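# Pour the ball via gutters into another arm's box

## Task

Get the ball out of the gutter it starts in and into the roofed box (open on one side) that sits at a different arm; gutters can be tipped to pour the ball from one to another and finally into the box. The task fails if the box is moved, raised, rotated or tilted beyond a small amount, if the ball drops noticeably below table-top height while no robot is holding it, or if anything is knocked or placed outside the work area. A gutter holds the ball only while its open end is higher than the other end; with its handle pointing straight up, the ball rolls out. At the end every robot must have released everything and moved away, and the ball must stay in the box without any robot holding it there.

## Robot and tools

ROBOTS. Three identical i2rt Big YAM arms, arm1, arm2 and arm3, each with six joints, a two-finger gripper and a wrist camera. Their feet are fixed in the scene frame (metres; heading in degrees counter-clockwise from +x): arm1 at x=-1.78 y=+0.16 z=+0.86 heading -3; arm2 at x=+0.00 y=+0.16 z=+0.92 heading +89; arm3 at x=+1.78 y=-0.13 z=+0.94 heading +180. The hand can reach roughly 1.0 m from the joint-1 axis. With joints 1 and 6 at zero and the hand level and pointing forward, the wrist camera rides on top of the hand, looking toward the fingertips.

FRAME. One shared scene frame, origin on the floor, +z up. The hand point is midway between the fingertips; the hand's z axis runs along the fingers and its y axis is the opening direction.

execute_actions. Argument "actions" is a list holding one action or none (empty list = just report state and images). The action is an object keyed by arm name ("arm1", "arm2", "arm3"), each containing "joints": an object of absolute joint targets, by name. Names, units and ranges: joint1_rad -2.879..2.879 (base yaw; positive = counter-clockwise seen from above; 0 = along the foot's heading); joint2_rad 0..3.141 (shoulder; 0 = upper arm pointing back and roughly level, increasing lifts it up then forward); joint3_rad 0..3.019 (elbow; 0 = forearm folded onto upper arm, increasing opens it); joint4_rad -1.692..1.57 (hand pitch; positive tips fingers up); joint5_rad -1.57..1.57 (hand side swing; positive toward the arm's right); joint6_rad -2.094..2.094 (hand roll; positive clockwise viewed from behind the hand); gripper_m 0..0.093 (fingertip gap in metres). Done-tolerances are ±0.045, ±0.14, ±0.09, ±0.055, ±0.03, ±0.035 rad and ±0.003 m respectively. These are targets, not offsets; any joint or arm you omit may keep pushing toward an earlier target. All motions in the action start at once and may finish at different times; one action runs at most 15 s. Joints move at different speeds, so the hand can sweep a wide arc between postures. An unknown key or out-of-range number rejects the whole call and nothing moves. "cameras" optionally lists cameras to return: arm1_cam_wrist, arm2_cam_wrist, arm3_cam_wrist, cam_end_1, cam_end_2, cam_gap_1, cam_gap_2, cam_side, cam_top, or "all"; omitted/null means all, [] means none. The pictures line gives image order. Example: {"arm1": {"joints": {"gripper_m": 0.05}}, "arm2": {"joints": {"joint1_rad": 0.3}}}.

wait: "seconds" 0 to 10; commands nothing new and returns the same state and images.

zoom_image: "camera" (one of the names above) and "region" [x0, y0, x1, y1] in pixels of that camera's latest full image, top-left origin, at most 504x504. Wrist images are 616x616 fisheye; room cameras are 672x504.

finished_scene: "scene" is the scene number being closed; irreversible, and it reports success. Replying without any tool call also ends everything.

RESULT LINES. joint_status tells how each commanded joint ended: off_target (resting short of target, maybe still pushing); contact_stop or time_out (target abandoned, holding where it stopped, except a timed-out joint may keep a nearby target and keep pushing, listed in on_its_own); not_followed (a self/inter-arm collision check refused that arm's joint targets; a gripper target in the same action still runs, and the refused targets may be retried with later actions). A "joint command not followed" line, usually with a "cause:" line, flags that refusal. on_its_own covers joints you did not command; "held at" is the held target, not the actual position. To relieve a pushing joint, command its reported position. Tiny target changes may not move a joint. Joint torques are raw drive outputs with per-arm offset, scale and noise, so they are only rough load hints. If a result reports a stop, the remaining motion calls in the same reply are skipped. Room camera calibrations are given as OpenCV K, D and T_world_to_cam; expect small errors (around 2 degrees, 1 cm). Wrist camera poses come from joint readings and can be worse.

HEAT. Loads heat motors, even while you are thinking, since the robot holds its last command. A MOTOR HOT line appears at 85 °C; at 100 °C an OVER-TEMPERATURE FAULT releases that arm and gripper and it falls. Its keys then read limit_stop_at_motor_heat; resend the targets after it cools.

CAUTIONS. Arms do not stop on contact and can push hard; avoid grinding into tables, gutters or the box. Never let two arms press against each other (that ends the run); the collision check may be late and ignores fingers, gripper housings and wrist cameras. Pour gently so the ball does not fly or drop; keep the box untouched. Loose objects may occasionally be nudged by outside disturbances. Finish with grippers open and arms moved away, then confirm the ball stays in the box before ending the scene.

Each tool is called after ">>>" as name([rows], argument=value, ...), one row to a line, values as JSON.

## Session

>>> execute_actions(actions=[])

Scene clock: 0.00 s.
Joint torques (N m, as the arm reports them, + toward a larger angle): no reading
Motor temperatures (°C, as the motors report them): arm1=[26 25 39 24 22 25] | arm2=[24 35 38 23 23 25] | arm3=[25 33 49 24 26 25]
arm1.joint_positions: joint1_rad=+0.635 joint2_rad=+0.412 joint3_rad=+1.555 joint4_rad=-1.333 joint5_rad=-0.010 joint6_rad=+0.470 gripper_m=+0.095
arm1.joint_status: not commanded
arm1.hand: x=-1.6956 y=+0.2133 z=+1.5075 quat_wxyz=(-0.549, +0.047, -0.769, -0.324) (m; scene frame)
arm2.joint_positions: joint1_rad=-0.806 joint2_rad=+0.636 joint3_rad=+1.650 joint4_rad=-1.240 joint5_rad=-0.269 joint6_rad=+0.479 gripper_m=+0.094
arm2.joint_status: not commanded
arm2.hand: x=+0.1119 y=+0.3281 z=+1.5999 quat_wxyz=(-0.444, +0.187, -0.758, -0.440) (m; scene frame)
arm3.joint_positions: joint1_rad=-0.158 joint2_rad=+0.391 joint3_rad=+1.365 joint4_rad=-1.592 joint5_rad=+0.024 joint6_rad=-0.015 gripper_m=+0.095
arm3.joint_status: not commanded
arm3.hand: x=+1.6631 y=-0.1053 z=+1.4497 quat_wxyz=(-0.053, +0.889, -0.071, -0.450) (m; scene frame)
pictures: arm1_cam_wrist, arm2_cam_wrist, arm3_cam_wrist, cam_end_1, cam_end_2, cam_gap_1, cam_gap_2, cam_side, cam_top
camera_calibration (this result's frames):
arm1_cam_wrist: T_world_to_cam=[[0.421104, -0.792442, -0.441256, 1.54638], [-0.790244, -0.0817651, -0.607313, -0.400126], [0.445182, 0.604441, -0.660654, 1.75047], [0, 0, 0, 1]] pos_world=[-1.74666, 0.134646, 1.59581]
arm2_cam_wrist: T_world_to_cam=[[0.679691, -0.533279, -0.50362, 0.905141], [-0.726628, -0.395774, -0.561583, 1.11685], [0.100161, 0.747647, -0.656499, 0.918762], [0, 0, 0, 1]] pos_world=[0.104293, 0.237803, 1.68622]
arm3_cam_wrist: T_world_to_cam=[[0.177247, 0.984021, 0.0168975, -0.215181], [0.934877, -0.16298, -0.315346, -1.10718], [-0.307553, 0.0716913, -0.948826, 2.01605], [0, 0, 0, 1]] pos_world=[1.69326, -0.113239, 1.56737]
Images, in order (width x height): arm1_cam_wrist 616x616, arm2_cam_wrist 616x616, arm3_cam_wrist 616x616, cam_end_1 672x504, cam_end_2 672x504, cam_gap_1 672x504, cam_gap_2 672x504, cam_side 672x504, cam_top 672x504.

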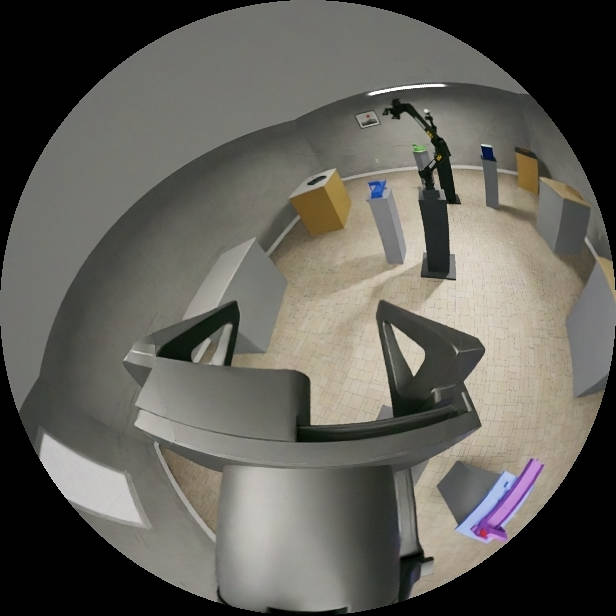

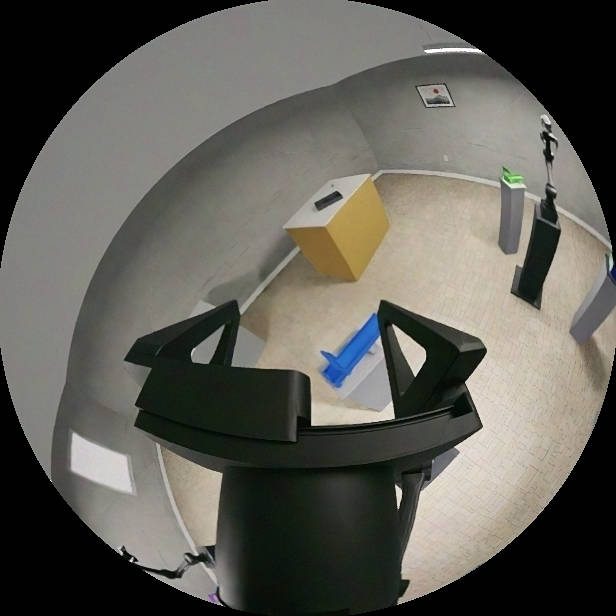

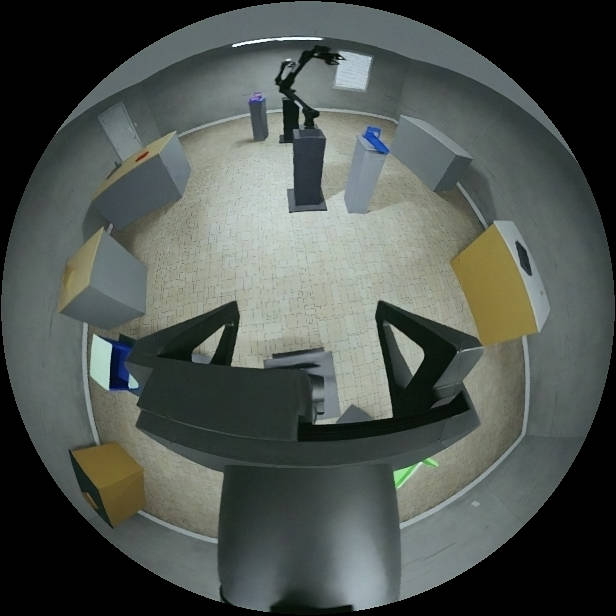

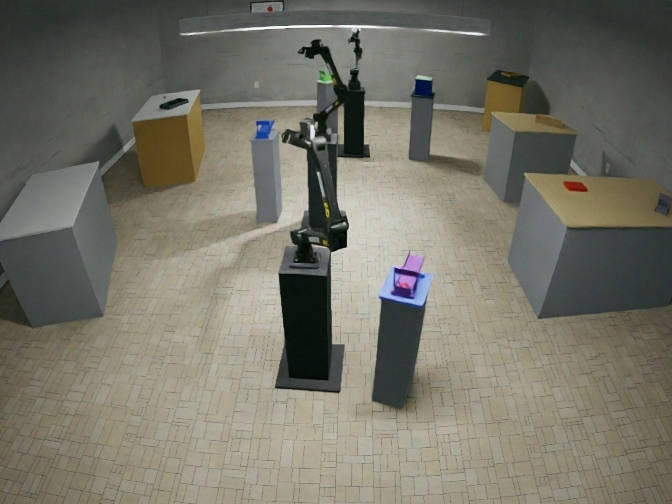

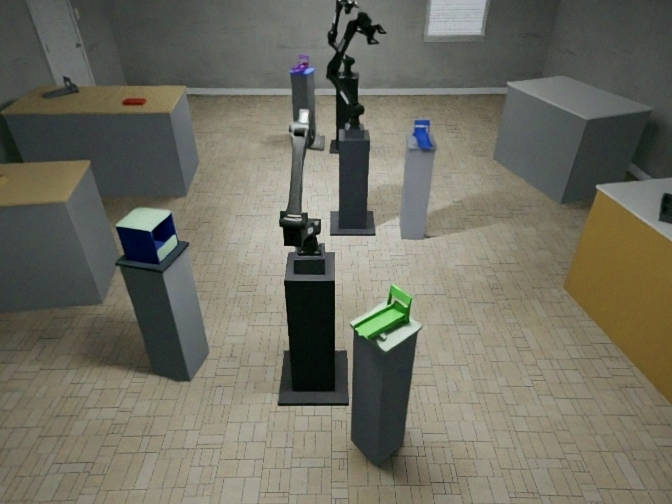

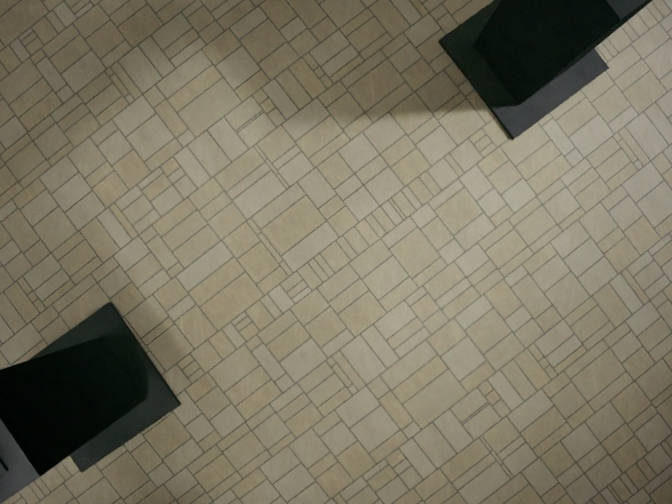

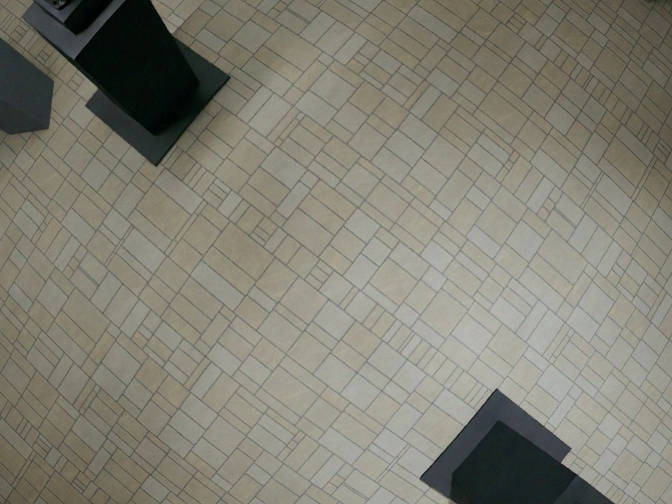

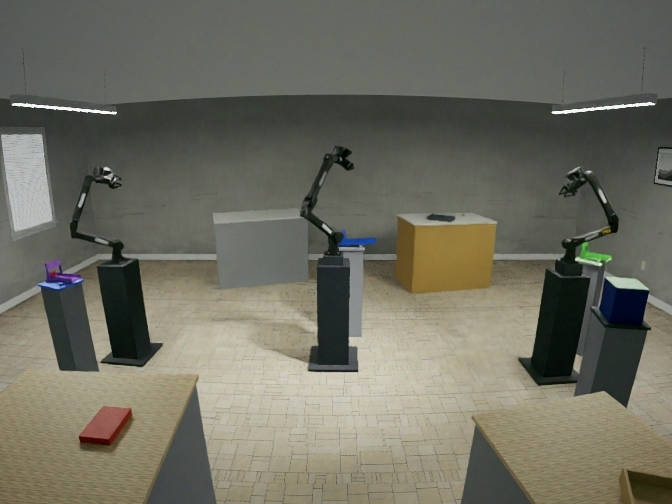

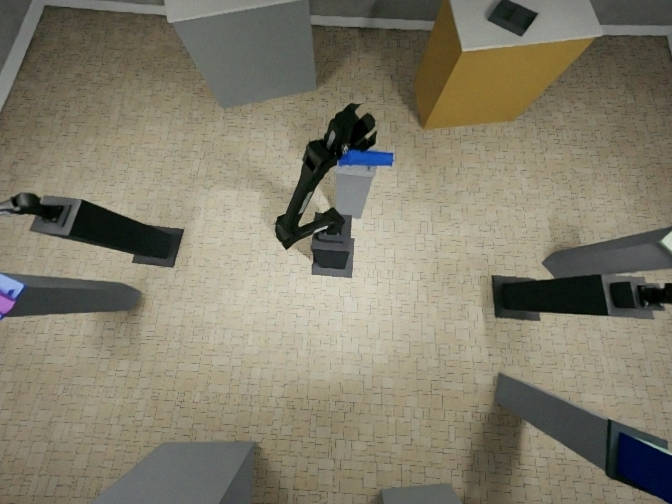

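>>> zoom_image(camera="cam_end_1", region=[360, 235, 450, 320])

>>> zoom_image(camera="cam_end_2", region=[335, 270, 440, 360])

>>> zoom_image(camera="cam_top", region=[310, 120, 420, 220])

>>> zoom_image(camera="cam_end_2", region=[95, 190, 205, 290])

Region (360, 235, 450, 320) of cam_end_1's 672x504 image, scaled by 5.600, with more detail than that image has.

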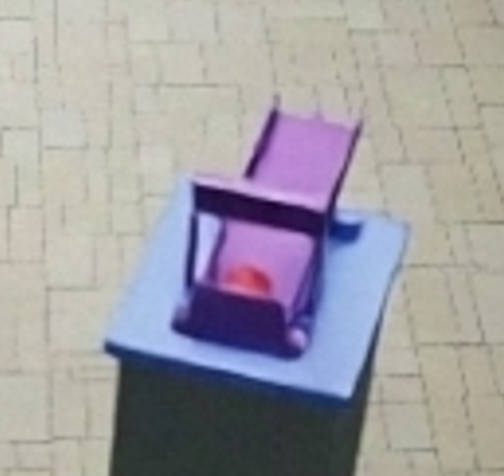

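Region (335, 270, 440, 360) of cam_end_2's 672x504 image, scaled by 4.800, with more detail than that image has; it fills the top 432 rows of this view, and the rest is white.

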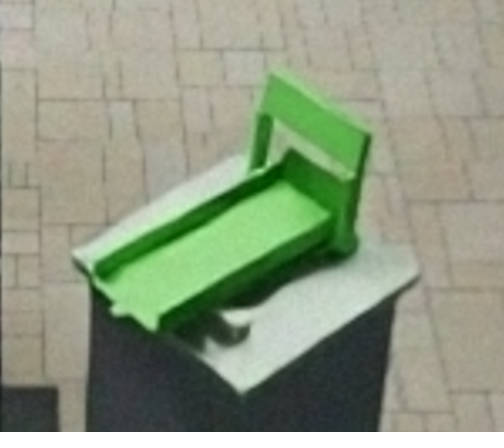

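Region (310, 120, 420, 220) of cam_top's 672x504 image, scaled by 4.582, with more detail than that image has; it fills the top 458 rows of this view, and the rest is white.

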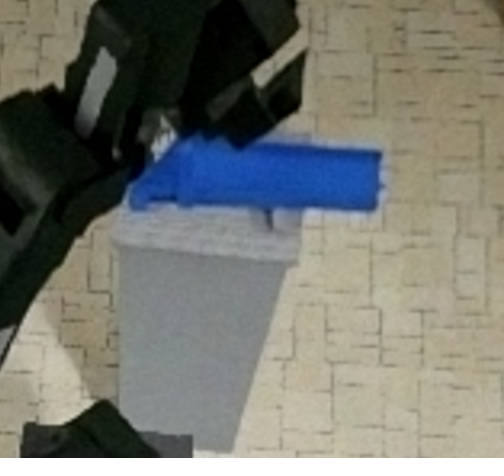

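Region (95, 190, 205, 290) of cam_end_2's 672x504 image, scaled by 4.582, with more detail than that image has; it fills the top 458 rows of this view, and the rest is white.

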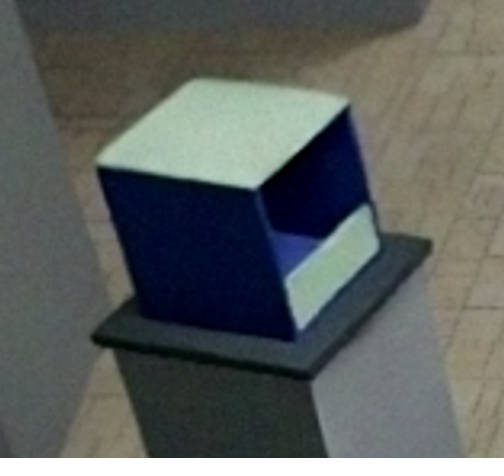

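>>> zoom_image(camera="arm2_cam_wrist", region=[290, 290, 410, 410])

>>> zoom_image(camera="cam_end_2", region=[385, 105, 465, 175])

Region (290, 290, 410, 410) of arm2_cam_wrist's 616x616 image, scaled by 4.200, with more detail than that image has.

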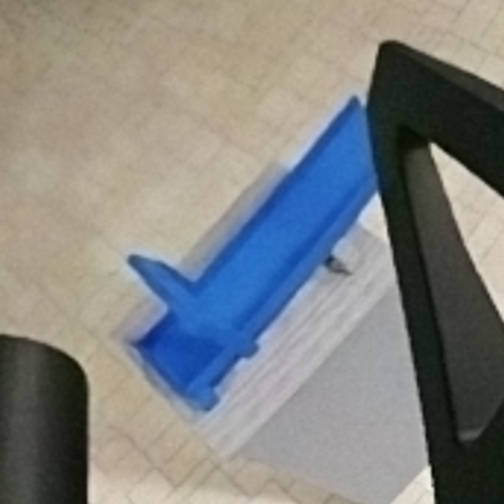

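Region (385, 105, 465, 175) of cam_end_2's 672x504 image, scaled by 6.300, with more detail than that image has; it fills the top 441 rows of this view, and the rest is white.

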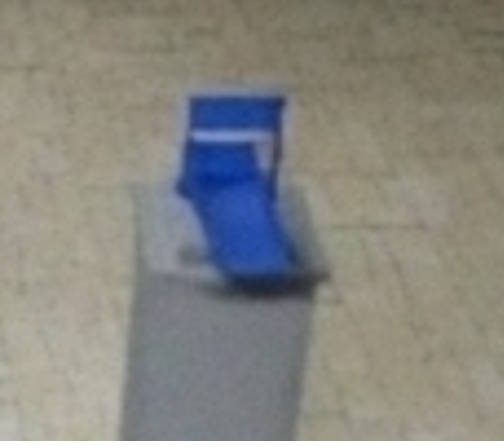

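>>> execute_actions(actions=[])

Scene clock: 120.00 s.
Joint torques (N m, as the arm reports them, + toward a larger angle): arm1=[-0.85  8.9   5.71  1.75 -0.01 -0.18] | arm2=[ 1.65  3.65  9.19  2.15 -0.11 -0.06] | arm3=[-0.3   5.99  7.25  1.64  0.04  0.07]
Motor temperatures (°C, as the motors report them): arm1=[26 26 41 25 22 25] | arm2=[24 33 41 24 23 25] | arm3=[25 31 51 24 26 25]
arm1.joint_positions: joint1_rad=+0.635 joint2_rad=+0.412 joint3_rad=+1.555 joint4_rad=-1.333 joint5_rad=-0.010 joint6_rad=+0.470 gripper_m=+0.095
arm1.joint_status: not commanded
arm1.hand: x=-1.6956 y=+0.2133 z=+1.5075 quat_wxyz=(-0.549, +0.047, -0.769, -0.324) (m; scene frame)
arm2.joint_positions: joint1_rad=-0.806 joint2_rad=+0.636 joint3_rad=+1.650 joint4_rad=-1.240 joint5_rad=-0.269 joint6_rad=+0.479 gripper_m=+0.094
arm2.joint_status: not commanded
arm2.hand: x=+0.1119 y=+0.3281 z=+1.5999 quat_wxyz=(-0.444, +0.187, -0.758, -0.440) (m; scene frame)
arm3.joint_positions: joint1_rad=-0.158 joint2_rad=+0.391 joint3_rad=+1.365 joint4_rad=-1.592 joint5_rad=+0.024 joint6_rad=-0.015 gripper_m=+0.095
arm3.joint_status: not commanded
arm3.hand: x=+1.6631 y=-0.1053 z=+1.4497 quat_wxyz=(-0.053, +0.889, -0.071, -0.450) (m; scene frame)
pictures: arm1_cam_wrist, arm2_cam_wrist, arm3_cam_wrist, cam_end_1, cam_end_2, cam_gap_1, cam_gap_2, cam_side, cam_top
camera_calibration (this result's frames):
arm1_cam_wrist: T_world_to_cam=[[0.421104, -0.792442, -0.441256, 1.54638], [-0.790244, -0.0817651, -0.607313, -0.400126], [0.445182, 0.604441, -0.660654, 1.75047], [0, 0, 0, 1]] pos_world=[-1.74666, 0.134646, 1.59581]
arm2_cam_wrist: T_world_to_cam=[[0.679691, -0.533279, -0.50362, 0.905141], [-0.726628, -0.395774, -0.561583, 1.11685], [0.100161, 0.747647, -0.656499, 0.918762], [0, 0, 0, 1]] pos_world=[0.104293, 0.237803, 1.68622]
arm3_cam_wrist: T_world_to_cam=[[0.177247, 0.984021, 0.0168975, -0.215181], [0.934877, -0.16298, -0.315346, -1.10718], [-0.307553, 0.0716913, -0.948826, 2.01605], [0, 0, 0, 1]] pos_world=[1.69326, -0.113239, 1.56737]
Images, in order (width x height): arm1_cam_wrist 616x616, arm2_cam_wrist 616x616, arm3_cam_wrist 616x616, cam_end_1 672x504, cam_end_2 672x504, cam_gap_1 672x504, cam_gap_2 672x504, cam_side 672x504, cam_top 672x504.

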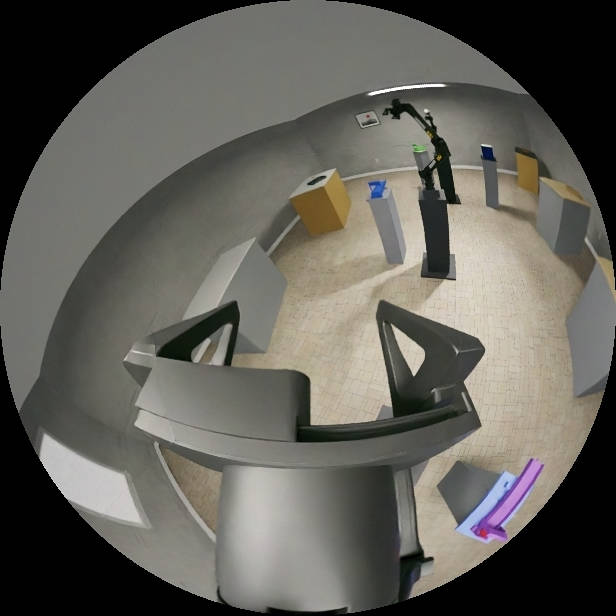

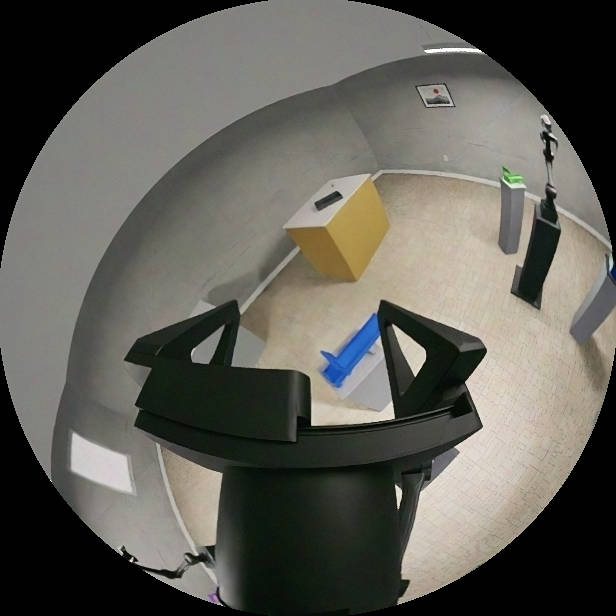

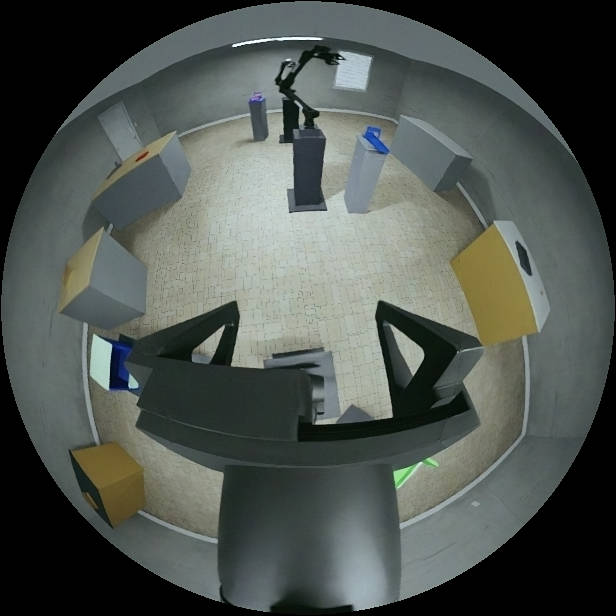

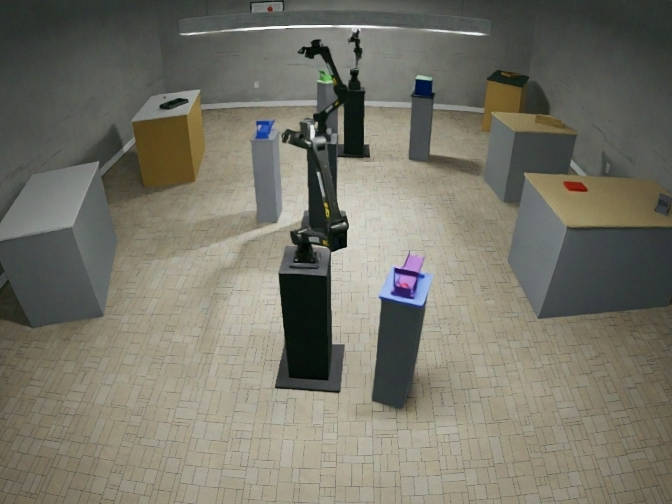

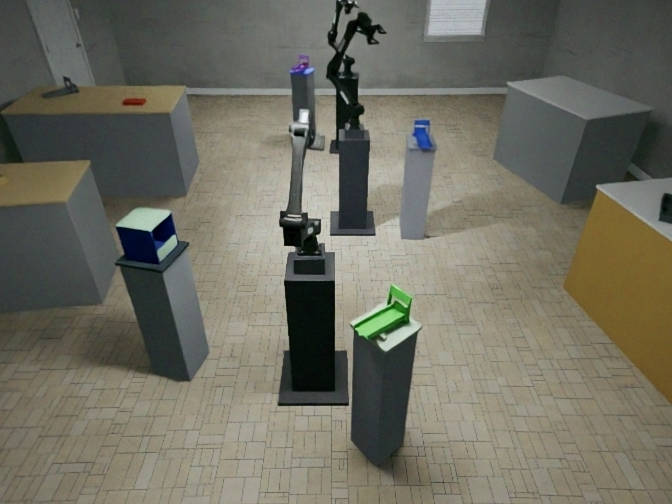

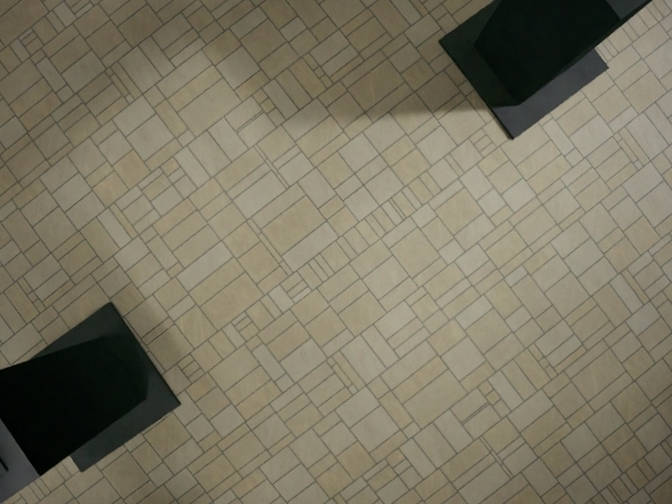

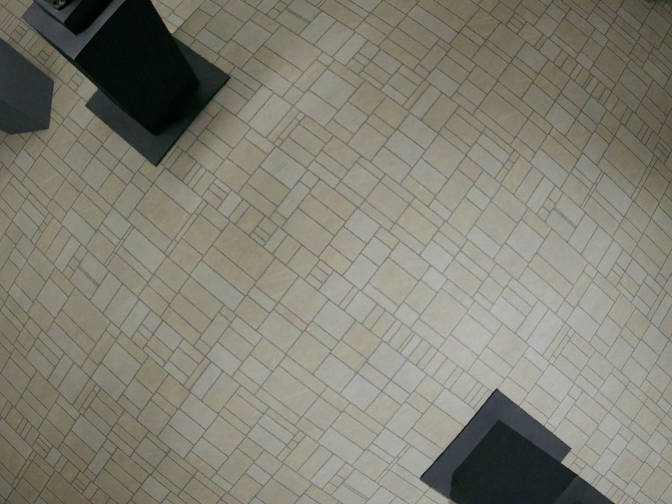

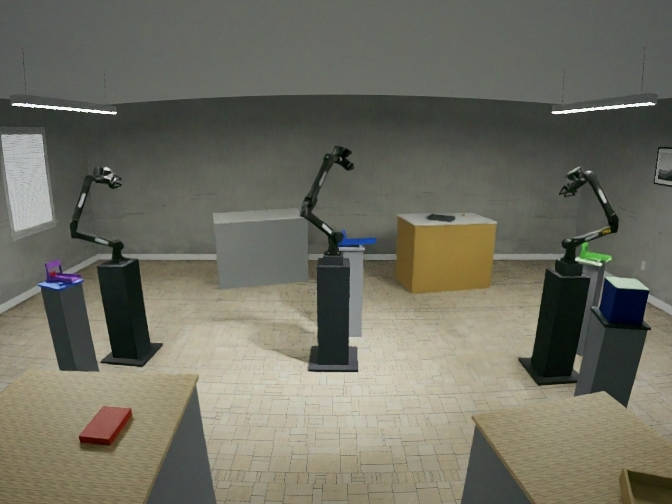

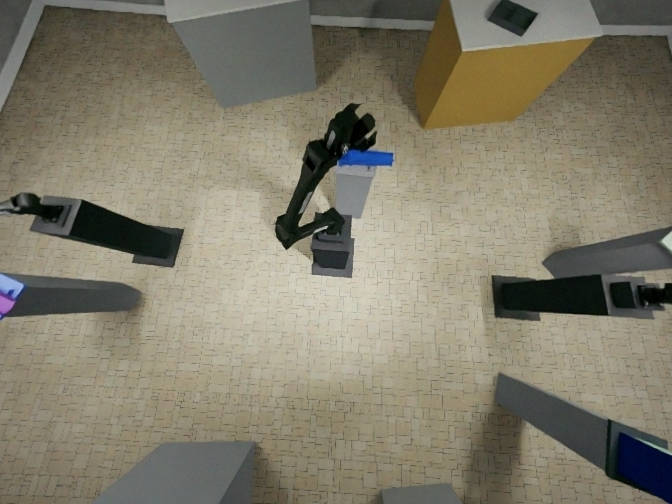

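>>> execute_actions([
  {"arm1":{"joints":{"joint1_rad":-2.15,"joint2_rad":1.76,"joint3_rad":1.92,"joint4_rad":-1.68,"joint5_rad":-0.19,"joint6_rad":-0.28}},"arm2":{"joints":{"joint1_rad":-0.01,"joint2_rad":1.42,"joint3_rad":1.33,"joint4_rad":-1.42,"joint5_rad":0.2,"joint6_rad":-0.115}},"arm3":{"joints":{"joint1_rad":-2.23,"joint2_rad":1.78,"joint3_rad":1.74,"joint4_rad":-1.49,"joint5_rad":0.2,"joint6_rad":0.11}}},
], cameras=["arm1_cam_wrist","arm2_cam_wrist","arm3_cam_wrist"])

Scene clock: 176.13 s.
Joint torques (N m, as the arm reports them, + toward a larger angle): arm1=[ -0.11 -20.7    8.8   -0.25  -0.2   -0.23] | arm2=[  1.21 -11.75  12.49  -0.15   0.11  -0.07] | arm3=[ -0.37 -20.89   9.35  -0.15   0.16   0.18]
Motor temperatures (°C, as the motors report them): arm1=[26 26 41 25 22 25] | arm2=[24 32 41 24 23 25] | arm3=[25 31 51 24 26 25]
arm1.joint_positions: joint1_rad=-2.158 joint2_rad=+1.775 joint3_rad=+1.906 joint4_rad=-1.667 joint5_rad=-0.189 joint6_rad=-0.272 gripper_m=+0.095
arm1.joint_status: all done
arm1.hand: x=-2.0837 y=-0.3059 z=+1.1568 quat_wxyz=(-0.095, -0.820, -0.565, -0.014) (m; scene frame)
arm2.joint_positions: joint1_rad=-0.003 joint2_rad=+1.424 joint3_rad=+1.310 joint4_rad=-1.404 joint5_rad=+0.197 joint6_rad=-0.107 gripper_m=+0.094
arm2.joint_status: all done
arm2.hand: x=+0.0434 y=+0.5877 z=+1.1485 quat_wxyz=(-0.083, +0.731, -0.674, +0.057) (m; scene frame)
arm3.joint_positions: joint1_rad=-2.234 joint2_rad=+1.790 joint3_rad=+1.722 joint4_rad=-1.480 joint5_rad=+0.202 joint6_rad=+0.102 gripper_m=+0.095
arm3.joint_status: all done
arm3.hand: x=+2.1499 y=+0.2876 z=+1.1624 quat_wxyz=(-0.064, +0.386, -0.916, +0.085) (m; scene frame)
pictures: arm1_cam_wrist, arm2_cam_wrist, arm3_cam_wrist
camera_calibration (this result's frames):
arm1_cam_wrist: T_world_to_cam=[[-0.925992, 0.34108, -0.161873, -1.63984], [0.222751, 0.839749, 0.49518, 0.155107], [0.304829, 0.422475, -0.853577, 1.88046], [0, 0, 0, 1]] pos_world=[-2.12625, -0.36538, 1.26286]
arm2_cam_wrist: T_world_to_cam=[[0.979301, 0.0767971, 0.187273, -0.302269], [-0.0377491, -0.839696, 0.541743, -0.119821], [0.198857, -0.537599, -0.819417, 1.37331], [0, 0, 0, 1]] pos_world=[0.0183962, 0.660892, 1.24684]
arm3_cam_wrist: T_world_to_cam=[[0.687873, -0.697908, 0.199387, -1.50943], [-0.676992, -0.517844, 0.522991, 1.00405], [-0.261749, -0.494735, -0.828689, 1.78988], [0, 0, 0, 1]] pos_world=[2.18653, 0.352016, 1.2591]
Images, in order (width x height): arm1_cam_wrist 616x616, arm2_cam_wrist 616x616, arm3_cam_wrist 616x616.

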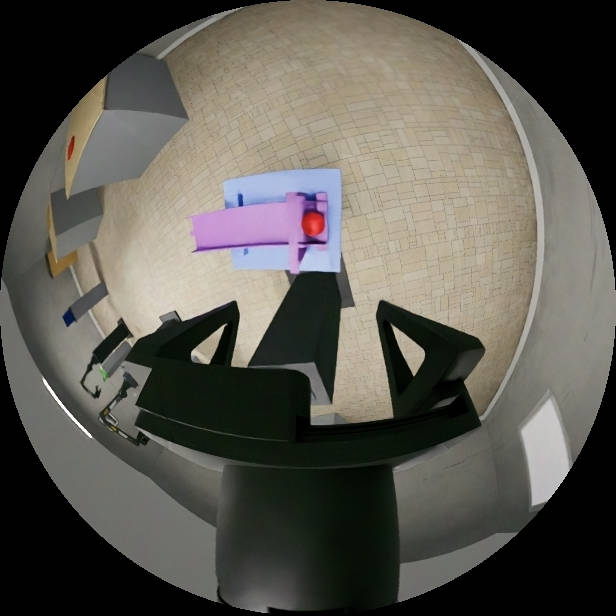

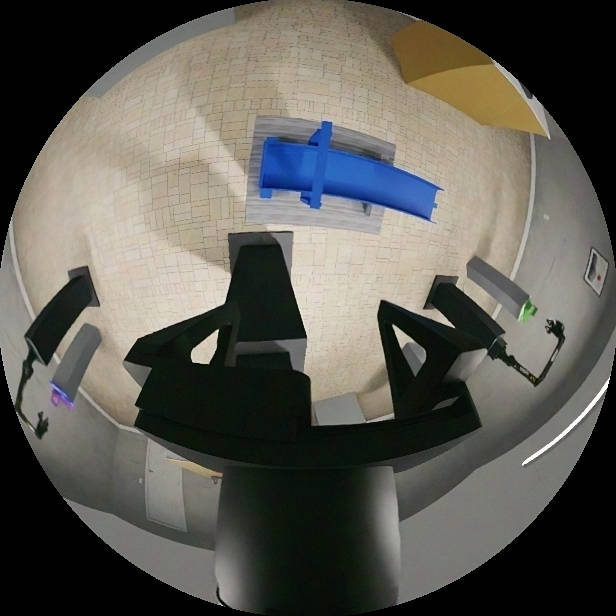

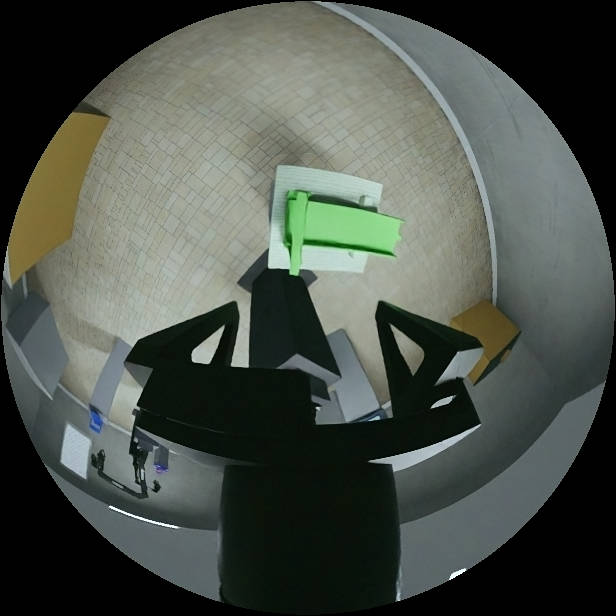

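>>> zoom_image(camera="arm1_cam_wrist", region=[180, 150, 380, 310])

>>> zoom_image(camera="arm2_cam_wrist", region=[230, 100, 460, 260])

>>> zoom_image(camera="arm3_cam_wrist", region=[240, 150, 440, 310])

Region (180, 150, 380, 310) of arm1_cam_wrist's 616x616 image, scaled by 2.520, with more detail than that image has; it fills the top 403 rows of this view, and the rest is white.

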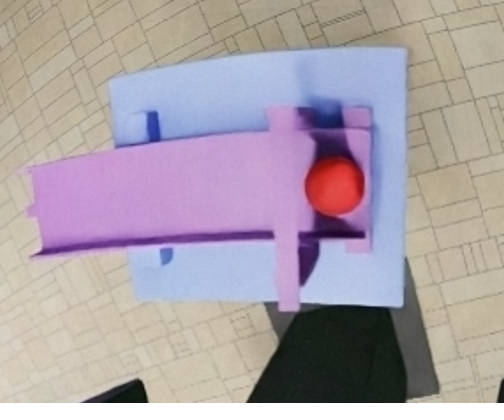

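Region (230, 100, 460, 260) of arm2_cam_wrist's 616x616 image, scaled by 2.191, with more detail than that image has; it fills the top 351 rows of this view, and the rest is white.

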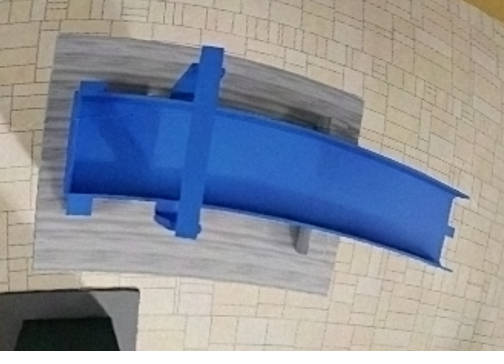

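Region (240, 150, 440, 310) of arm3_cam_wrist's 616x616 image, scaled by 2.520, with more detail than that image has; it fills the top 403 rows of this view, and the rest is white.

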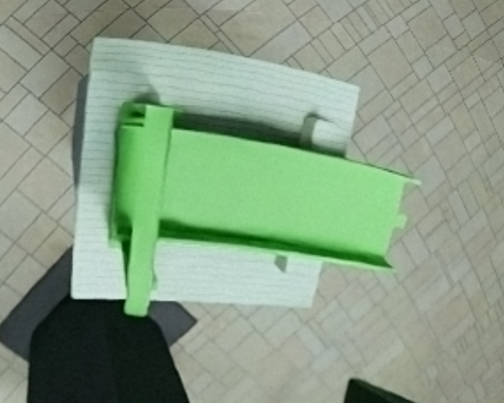

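>>> execute_actions([
  {"arm1":{"joints":{"joint1_rad":-2.072,"joint2_rad":1.875,"joint3_rad":1.75,"joint4_rad":-1.478,"joint6_rad":-0.195}},"arm2":{"joints":{"joint1_rad":-0.065,"joint2_rad":1.775,"joint3_rad":1.64,"joint4_rad":-1.405,"joint6_rad":-0.045}},"arm3":{"joints":{"joint1_rad":-2.272,"joint2_rad":1.947,"joint3_rad":1.63,"joint4_rad":-1.275,"joint6_rad":0.2}}},
], cameras=["arm1_cam_wrist","arm2_cam_wrist","arm3_cam_wrist"])

Scene clock: 260.40 s.
Joint torques (N m, as the arm reports them, + toward a larger angle): arm1=[ -1.49 -22.3    7.92   0.48  -0.21  -0.08] | arm2=[  1.87 -17.95  14.28   0.34   0.08   0.06] | arm3=[ -0.61 -23.41   8.43   0.4    0.23   0.17]
Motor temperatures (°C, as the motors report them): arm1=[26 31 47 24 22 25] | arm2=[24 33 45 23 23 25] | arm3=[25 35 53 24 26 25]
arm1.joint_positions: joint1_rad=-2.063 joint2_rad=+1.889 joint3_rad=+1.745 joint4_rad=-1.491 joint5_rad=-0.189 joint6_rad=-0.203 gripper_m=+0.095
arm1.joint_status: all done
arm1.hand: x=-2.0464 y=-0.3456 z=+1.0337 quat_wxyz=(-0.074, -0.815, -0.572, -0.067) (m; scene frame)
arm2.joint_positions: joint1_rad=-0.069 joint2_rad=+1.782 joint3_rad=+1.598 joint4_rad=-1.404 joint5_rad=+0.199 joint6_rad=-0.053 gripper_m=+0.094
arm2.joint_status: all done
arm2.hand: x=+0.0812 y=+0.6964 z=+1.0930 quat_wxyz=(-0.058, +0.692, -0.715, +0.081) (m; scene frame)
arm3.joint_positions: joint1_rad=-2.267 joint2_rad=+1.961 joint3_rad=+1.616 joint4_rad=-1.284 joint5_rad=+0.202 joint6_rad=+0.189 gripper_m=+0.095
arm3.joint_status: all done
arm3.hand: x=+2.1762 y=+0.2880 z=+1.0293 quat_wxyz=(-0.032, +0.333, -0.937, +0.103) (m; scene frame)
pictures: arm1_cam_wrist, arm2_cam_wrist, arm3_cam_wrist
camera_calibration (this result's frames):
arm1_cam_wrist: T_world_to_cam=[[-0.924484, 0.331992, -0.187376, -1.58535], [0.167154, 0.794763, 0.583448, 0.020513], [0.34262, 0.508068, -0.79024, 1.82227], [0, 0, 0, 1]] pos_world=[-2.09341, -0.415815, 1.131]
arm2_cam_wrist: T_world_to_cam=[[0.982517, -0.0287615, 0.183935, -0.260385], [-0.133836, -0.795897, 0.590453, -0.0729962], [0.129411, -0.604748, -0.785832, 1.39451], [0, 0, 0, 1]] pos_world=[0.0655978, 0.777741, 1.18685]
arm3_cam_wrist: T_world_to_cam=[[0.608203, -0.765592, 0.209661, -1.3184], [-0.710907, -0.407856, 0.572944, 1.08245], [-0.35313, -0.497516, -0.792324, 1.84883], [0, 0, 0, 1]] pos_world=[2.22426, 0.351949, 1.1211]
Images, in order (width x height): arm1_cam_wrist 616x616, arm2_cam_wrist 616x616, arm3_cam_wrist 616x616.

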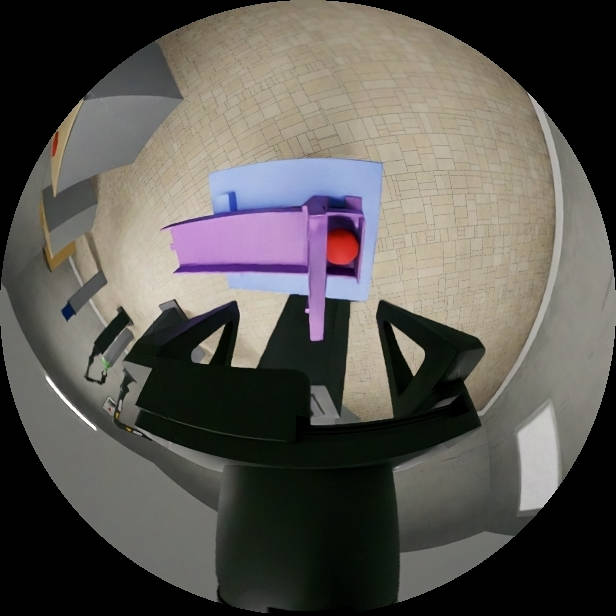

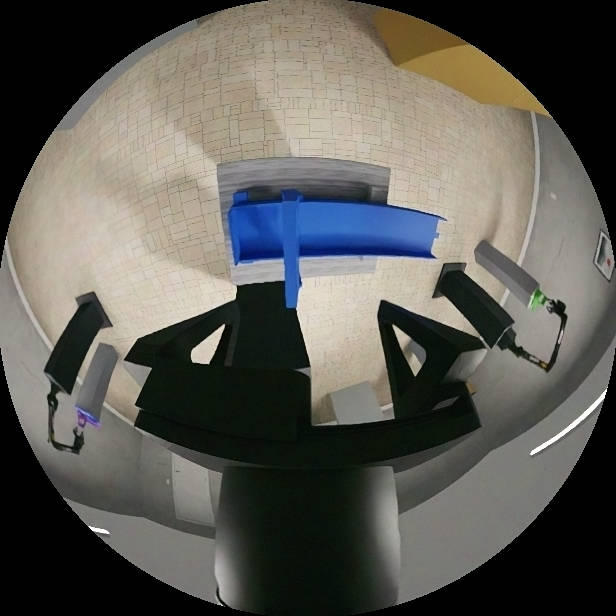

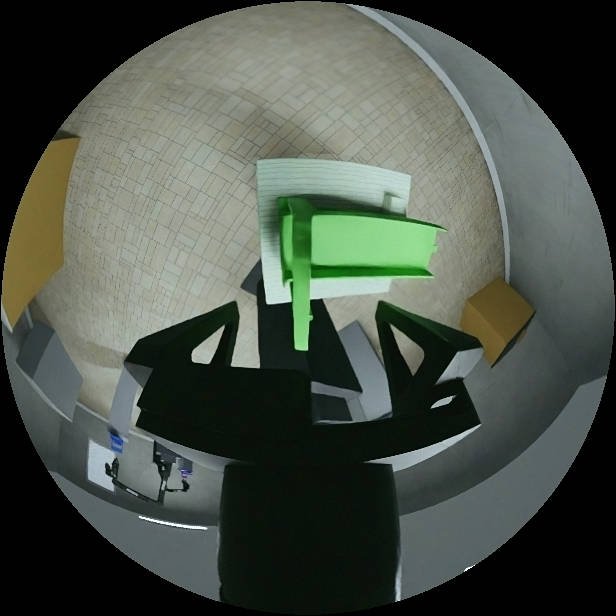

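>>> zoom_image(camera="arm1_cam_wrist", region=[230, 170, 410, 360])

>>> zoom_image(camera="arm2_cam_wrist", region=[210, 160, 400, 330])

>>> zoom_image(camera="arm3_cam_wrist", region=[220, 170, 400, 360])

Region (230, 170, 410, 360) of arm1_cam_wrist's 616x616 image, scaled by 2.653, with more detail than that image has; it fills the left 477 columns of this view, and the rest is white.

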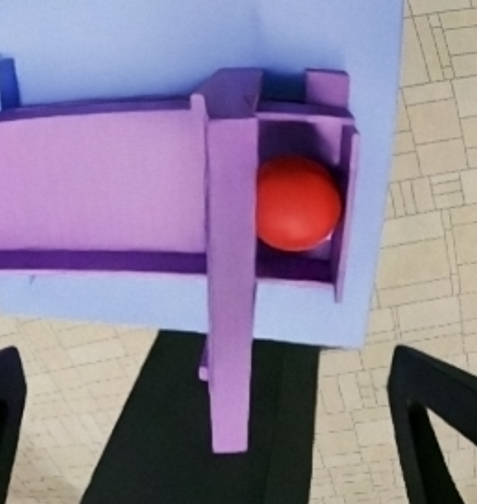

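Region (210, 160, 400, 330) of arm2_cam_wrist's 616x616 image, scaled by 2.653, with more detail than that image has; it fills the top 451 rows of this view, and the rest is white.

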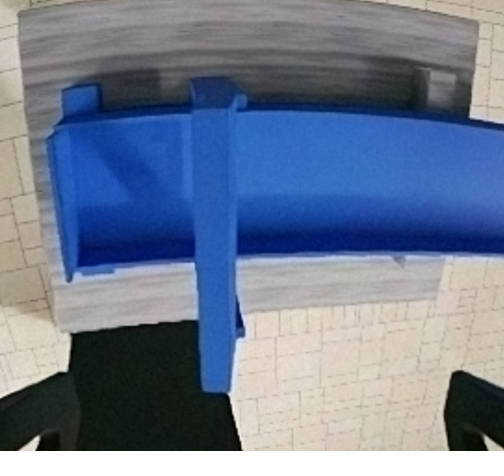

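Region (220, 170, 400, 360) of arm3_cam_wrist's 616x616 image, scaled by 2.653, with more detail than that image has; it fills the left 477 columns of this view, and the rest is white.

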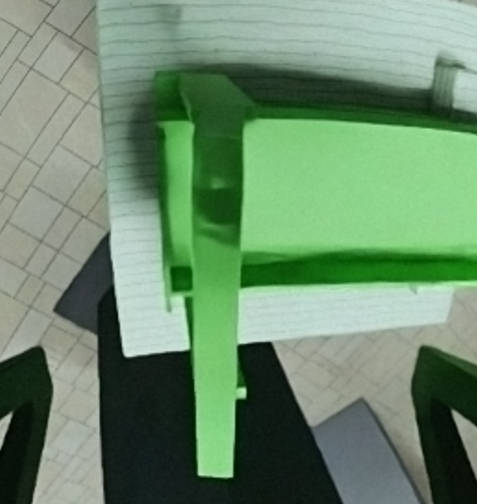

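>>> execute_actions([
  {"arm1":{"joints":{"joint2_rad":1.908,"joint3_rad":1.65,"joint4_rad":-1.33}},"arm2":{"joints":{"joint2_rad":1.85,"joint3_rad":1.40,"joint4_rad":-1.07}},"arm3":{"joints":{"joint2_rad":2.005,"joint3_rad":1.565,"joint4_rad":-1.133}}},
], cameras=["arm1_cam_wrist","arm2_cam_wrist","arm3_cam_wrist"])

Scene clock: 291.73 s.
Joint torques (N m, as the arm reports them, + toward a larger angle): arm1=[ -1.33 -20.39   7.13   0.59  -0.2   -0.09] | arm2=[  2.02 -17.33  10.4    1.1    0.07   0.06] | arm3=[ -0.38 -21.41   7.47   0.5    0.15   0.18]
Motor temperatures (°C, as the motors report them): arm1=[26 33 45 24 22 25] | arm2=[24 35 47 23 23 25] | arm3=[25 37 52 24 26 25]
arm1.joint_positions: joint1_rad=-2.063 joint2_rad=+1.901 joint3_rad=+1.655 joint4_rad=-1.344 joint5_rad=-0.189 joint6_rad=-0.203 gripper_m=+0.095
arm1.joint_status: all done
arm1.hand: x=-2.0502 y=-0.3519 z=+0.9927 quat_wxyz=(-0.083, -0.814, -0.573, -0.047) (m; scene frame)
arm2.joint_positions: joint1_rad=-0.069 joint2_rad=+1.852 joint3_rad=+1.389 joint4_rad=-1.087 joint5_rad=+0.199 joint6_rad=-0.052 gripper_m=+0.094
arm2.joint_status: all done
arm2.hand: x=+0.0811 y=+0.6962 z=+0.9811 quat_wxyz=(-0.072, +0.691, -0.716, +0.068) (m; scene frame)
arm3.joint_positions: joint1_rad=-2.267 joint2_rad=+1.997 joint3_rad=+1.566 joint4_rad=-1.144 joint5_rad=+0.202 joint6_rad=+0.190 gripper_m=+0.095
arm3.joint_status: all done
arm3.hand: x=+2.1847 y=+0.2976 z=+0.9914 quat_wxyz=(-0.056, +0.331, -0.938, +0.089) (m; scene frame)
pictures: arm1_cam_wrist, arm2_cam_wrist, arm3_cam_wrist
camera_calibration (this result's frames):
arm1_cam_wrist: T_world_to_cam=[[-0.928586, 0.325361, -0.178515, -1.61402], [0.180521, 0.816279, 0.548726, 0.119545], [0.324252, 0.477314, -0.81672, 1.77218], [0, 0, 0, 1]] pos_world=[-2.09497, -0.41833, 1.09365]
arm2_cam_wrist: T_world_to_cam=[[0.981891, -0.0362101, 0.185952, -0.236421], [-0.136073, -0.817735, 0.55928, 0.0388942], [0.131807, -0.574455, -0.807854, 1.3068], [0, 0, 0, 1]] pos_world=[0.0651862, 0.773942, 1.07791]
arm3_cam_wrist: T_world_to_cam=[[0.60092, -0.774226, 0.198667, -1.27894], [-0.730725, -0.43139, 0.529096, 1.20787], [-0.323937, -0.463116, -0.824978, 1.78497], [0, 0, 0, 1]] pos_world=[2.22938, 0.357517, 1.08756]
Images, in order (width x height): arm1_cam_wrist 616x616, arm2_cam_wrist 616x616, arm3_cam_wrist 616x616.

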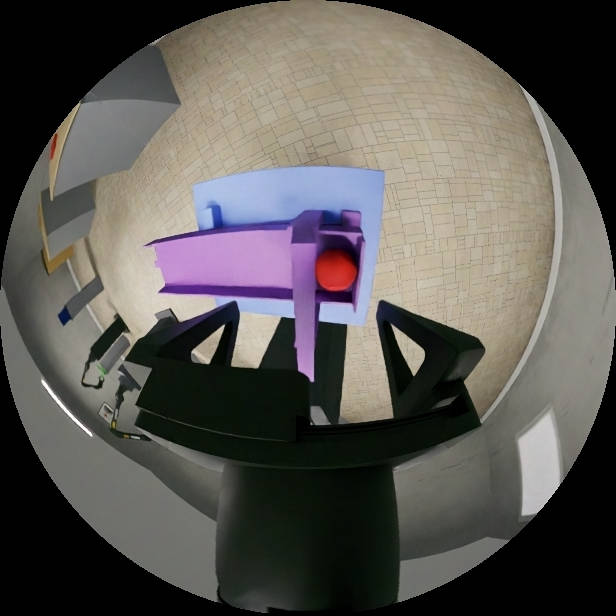

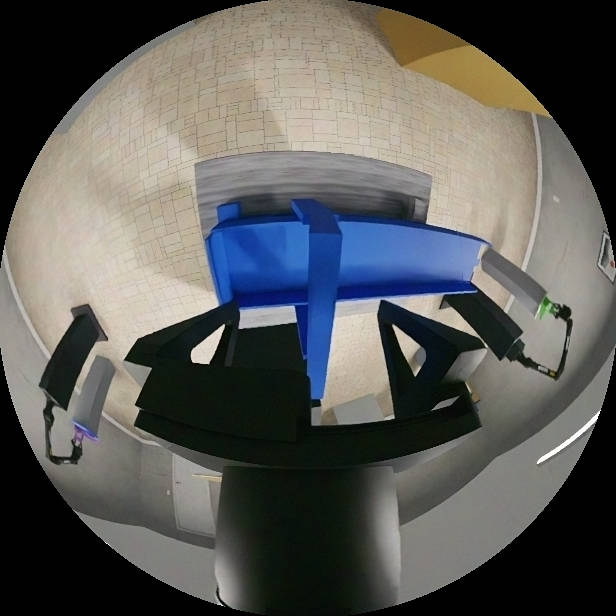

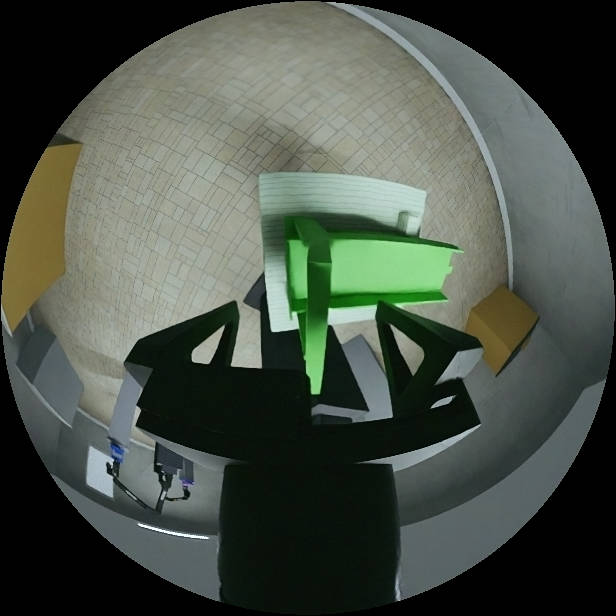

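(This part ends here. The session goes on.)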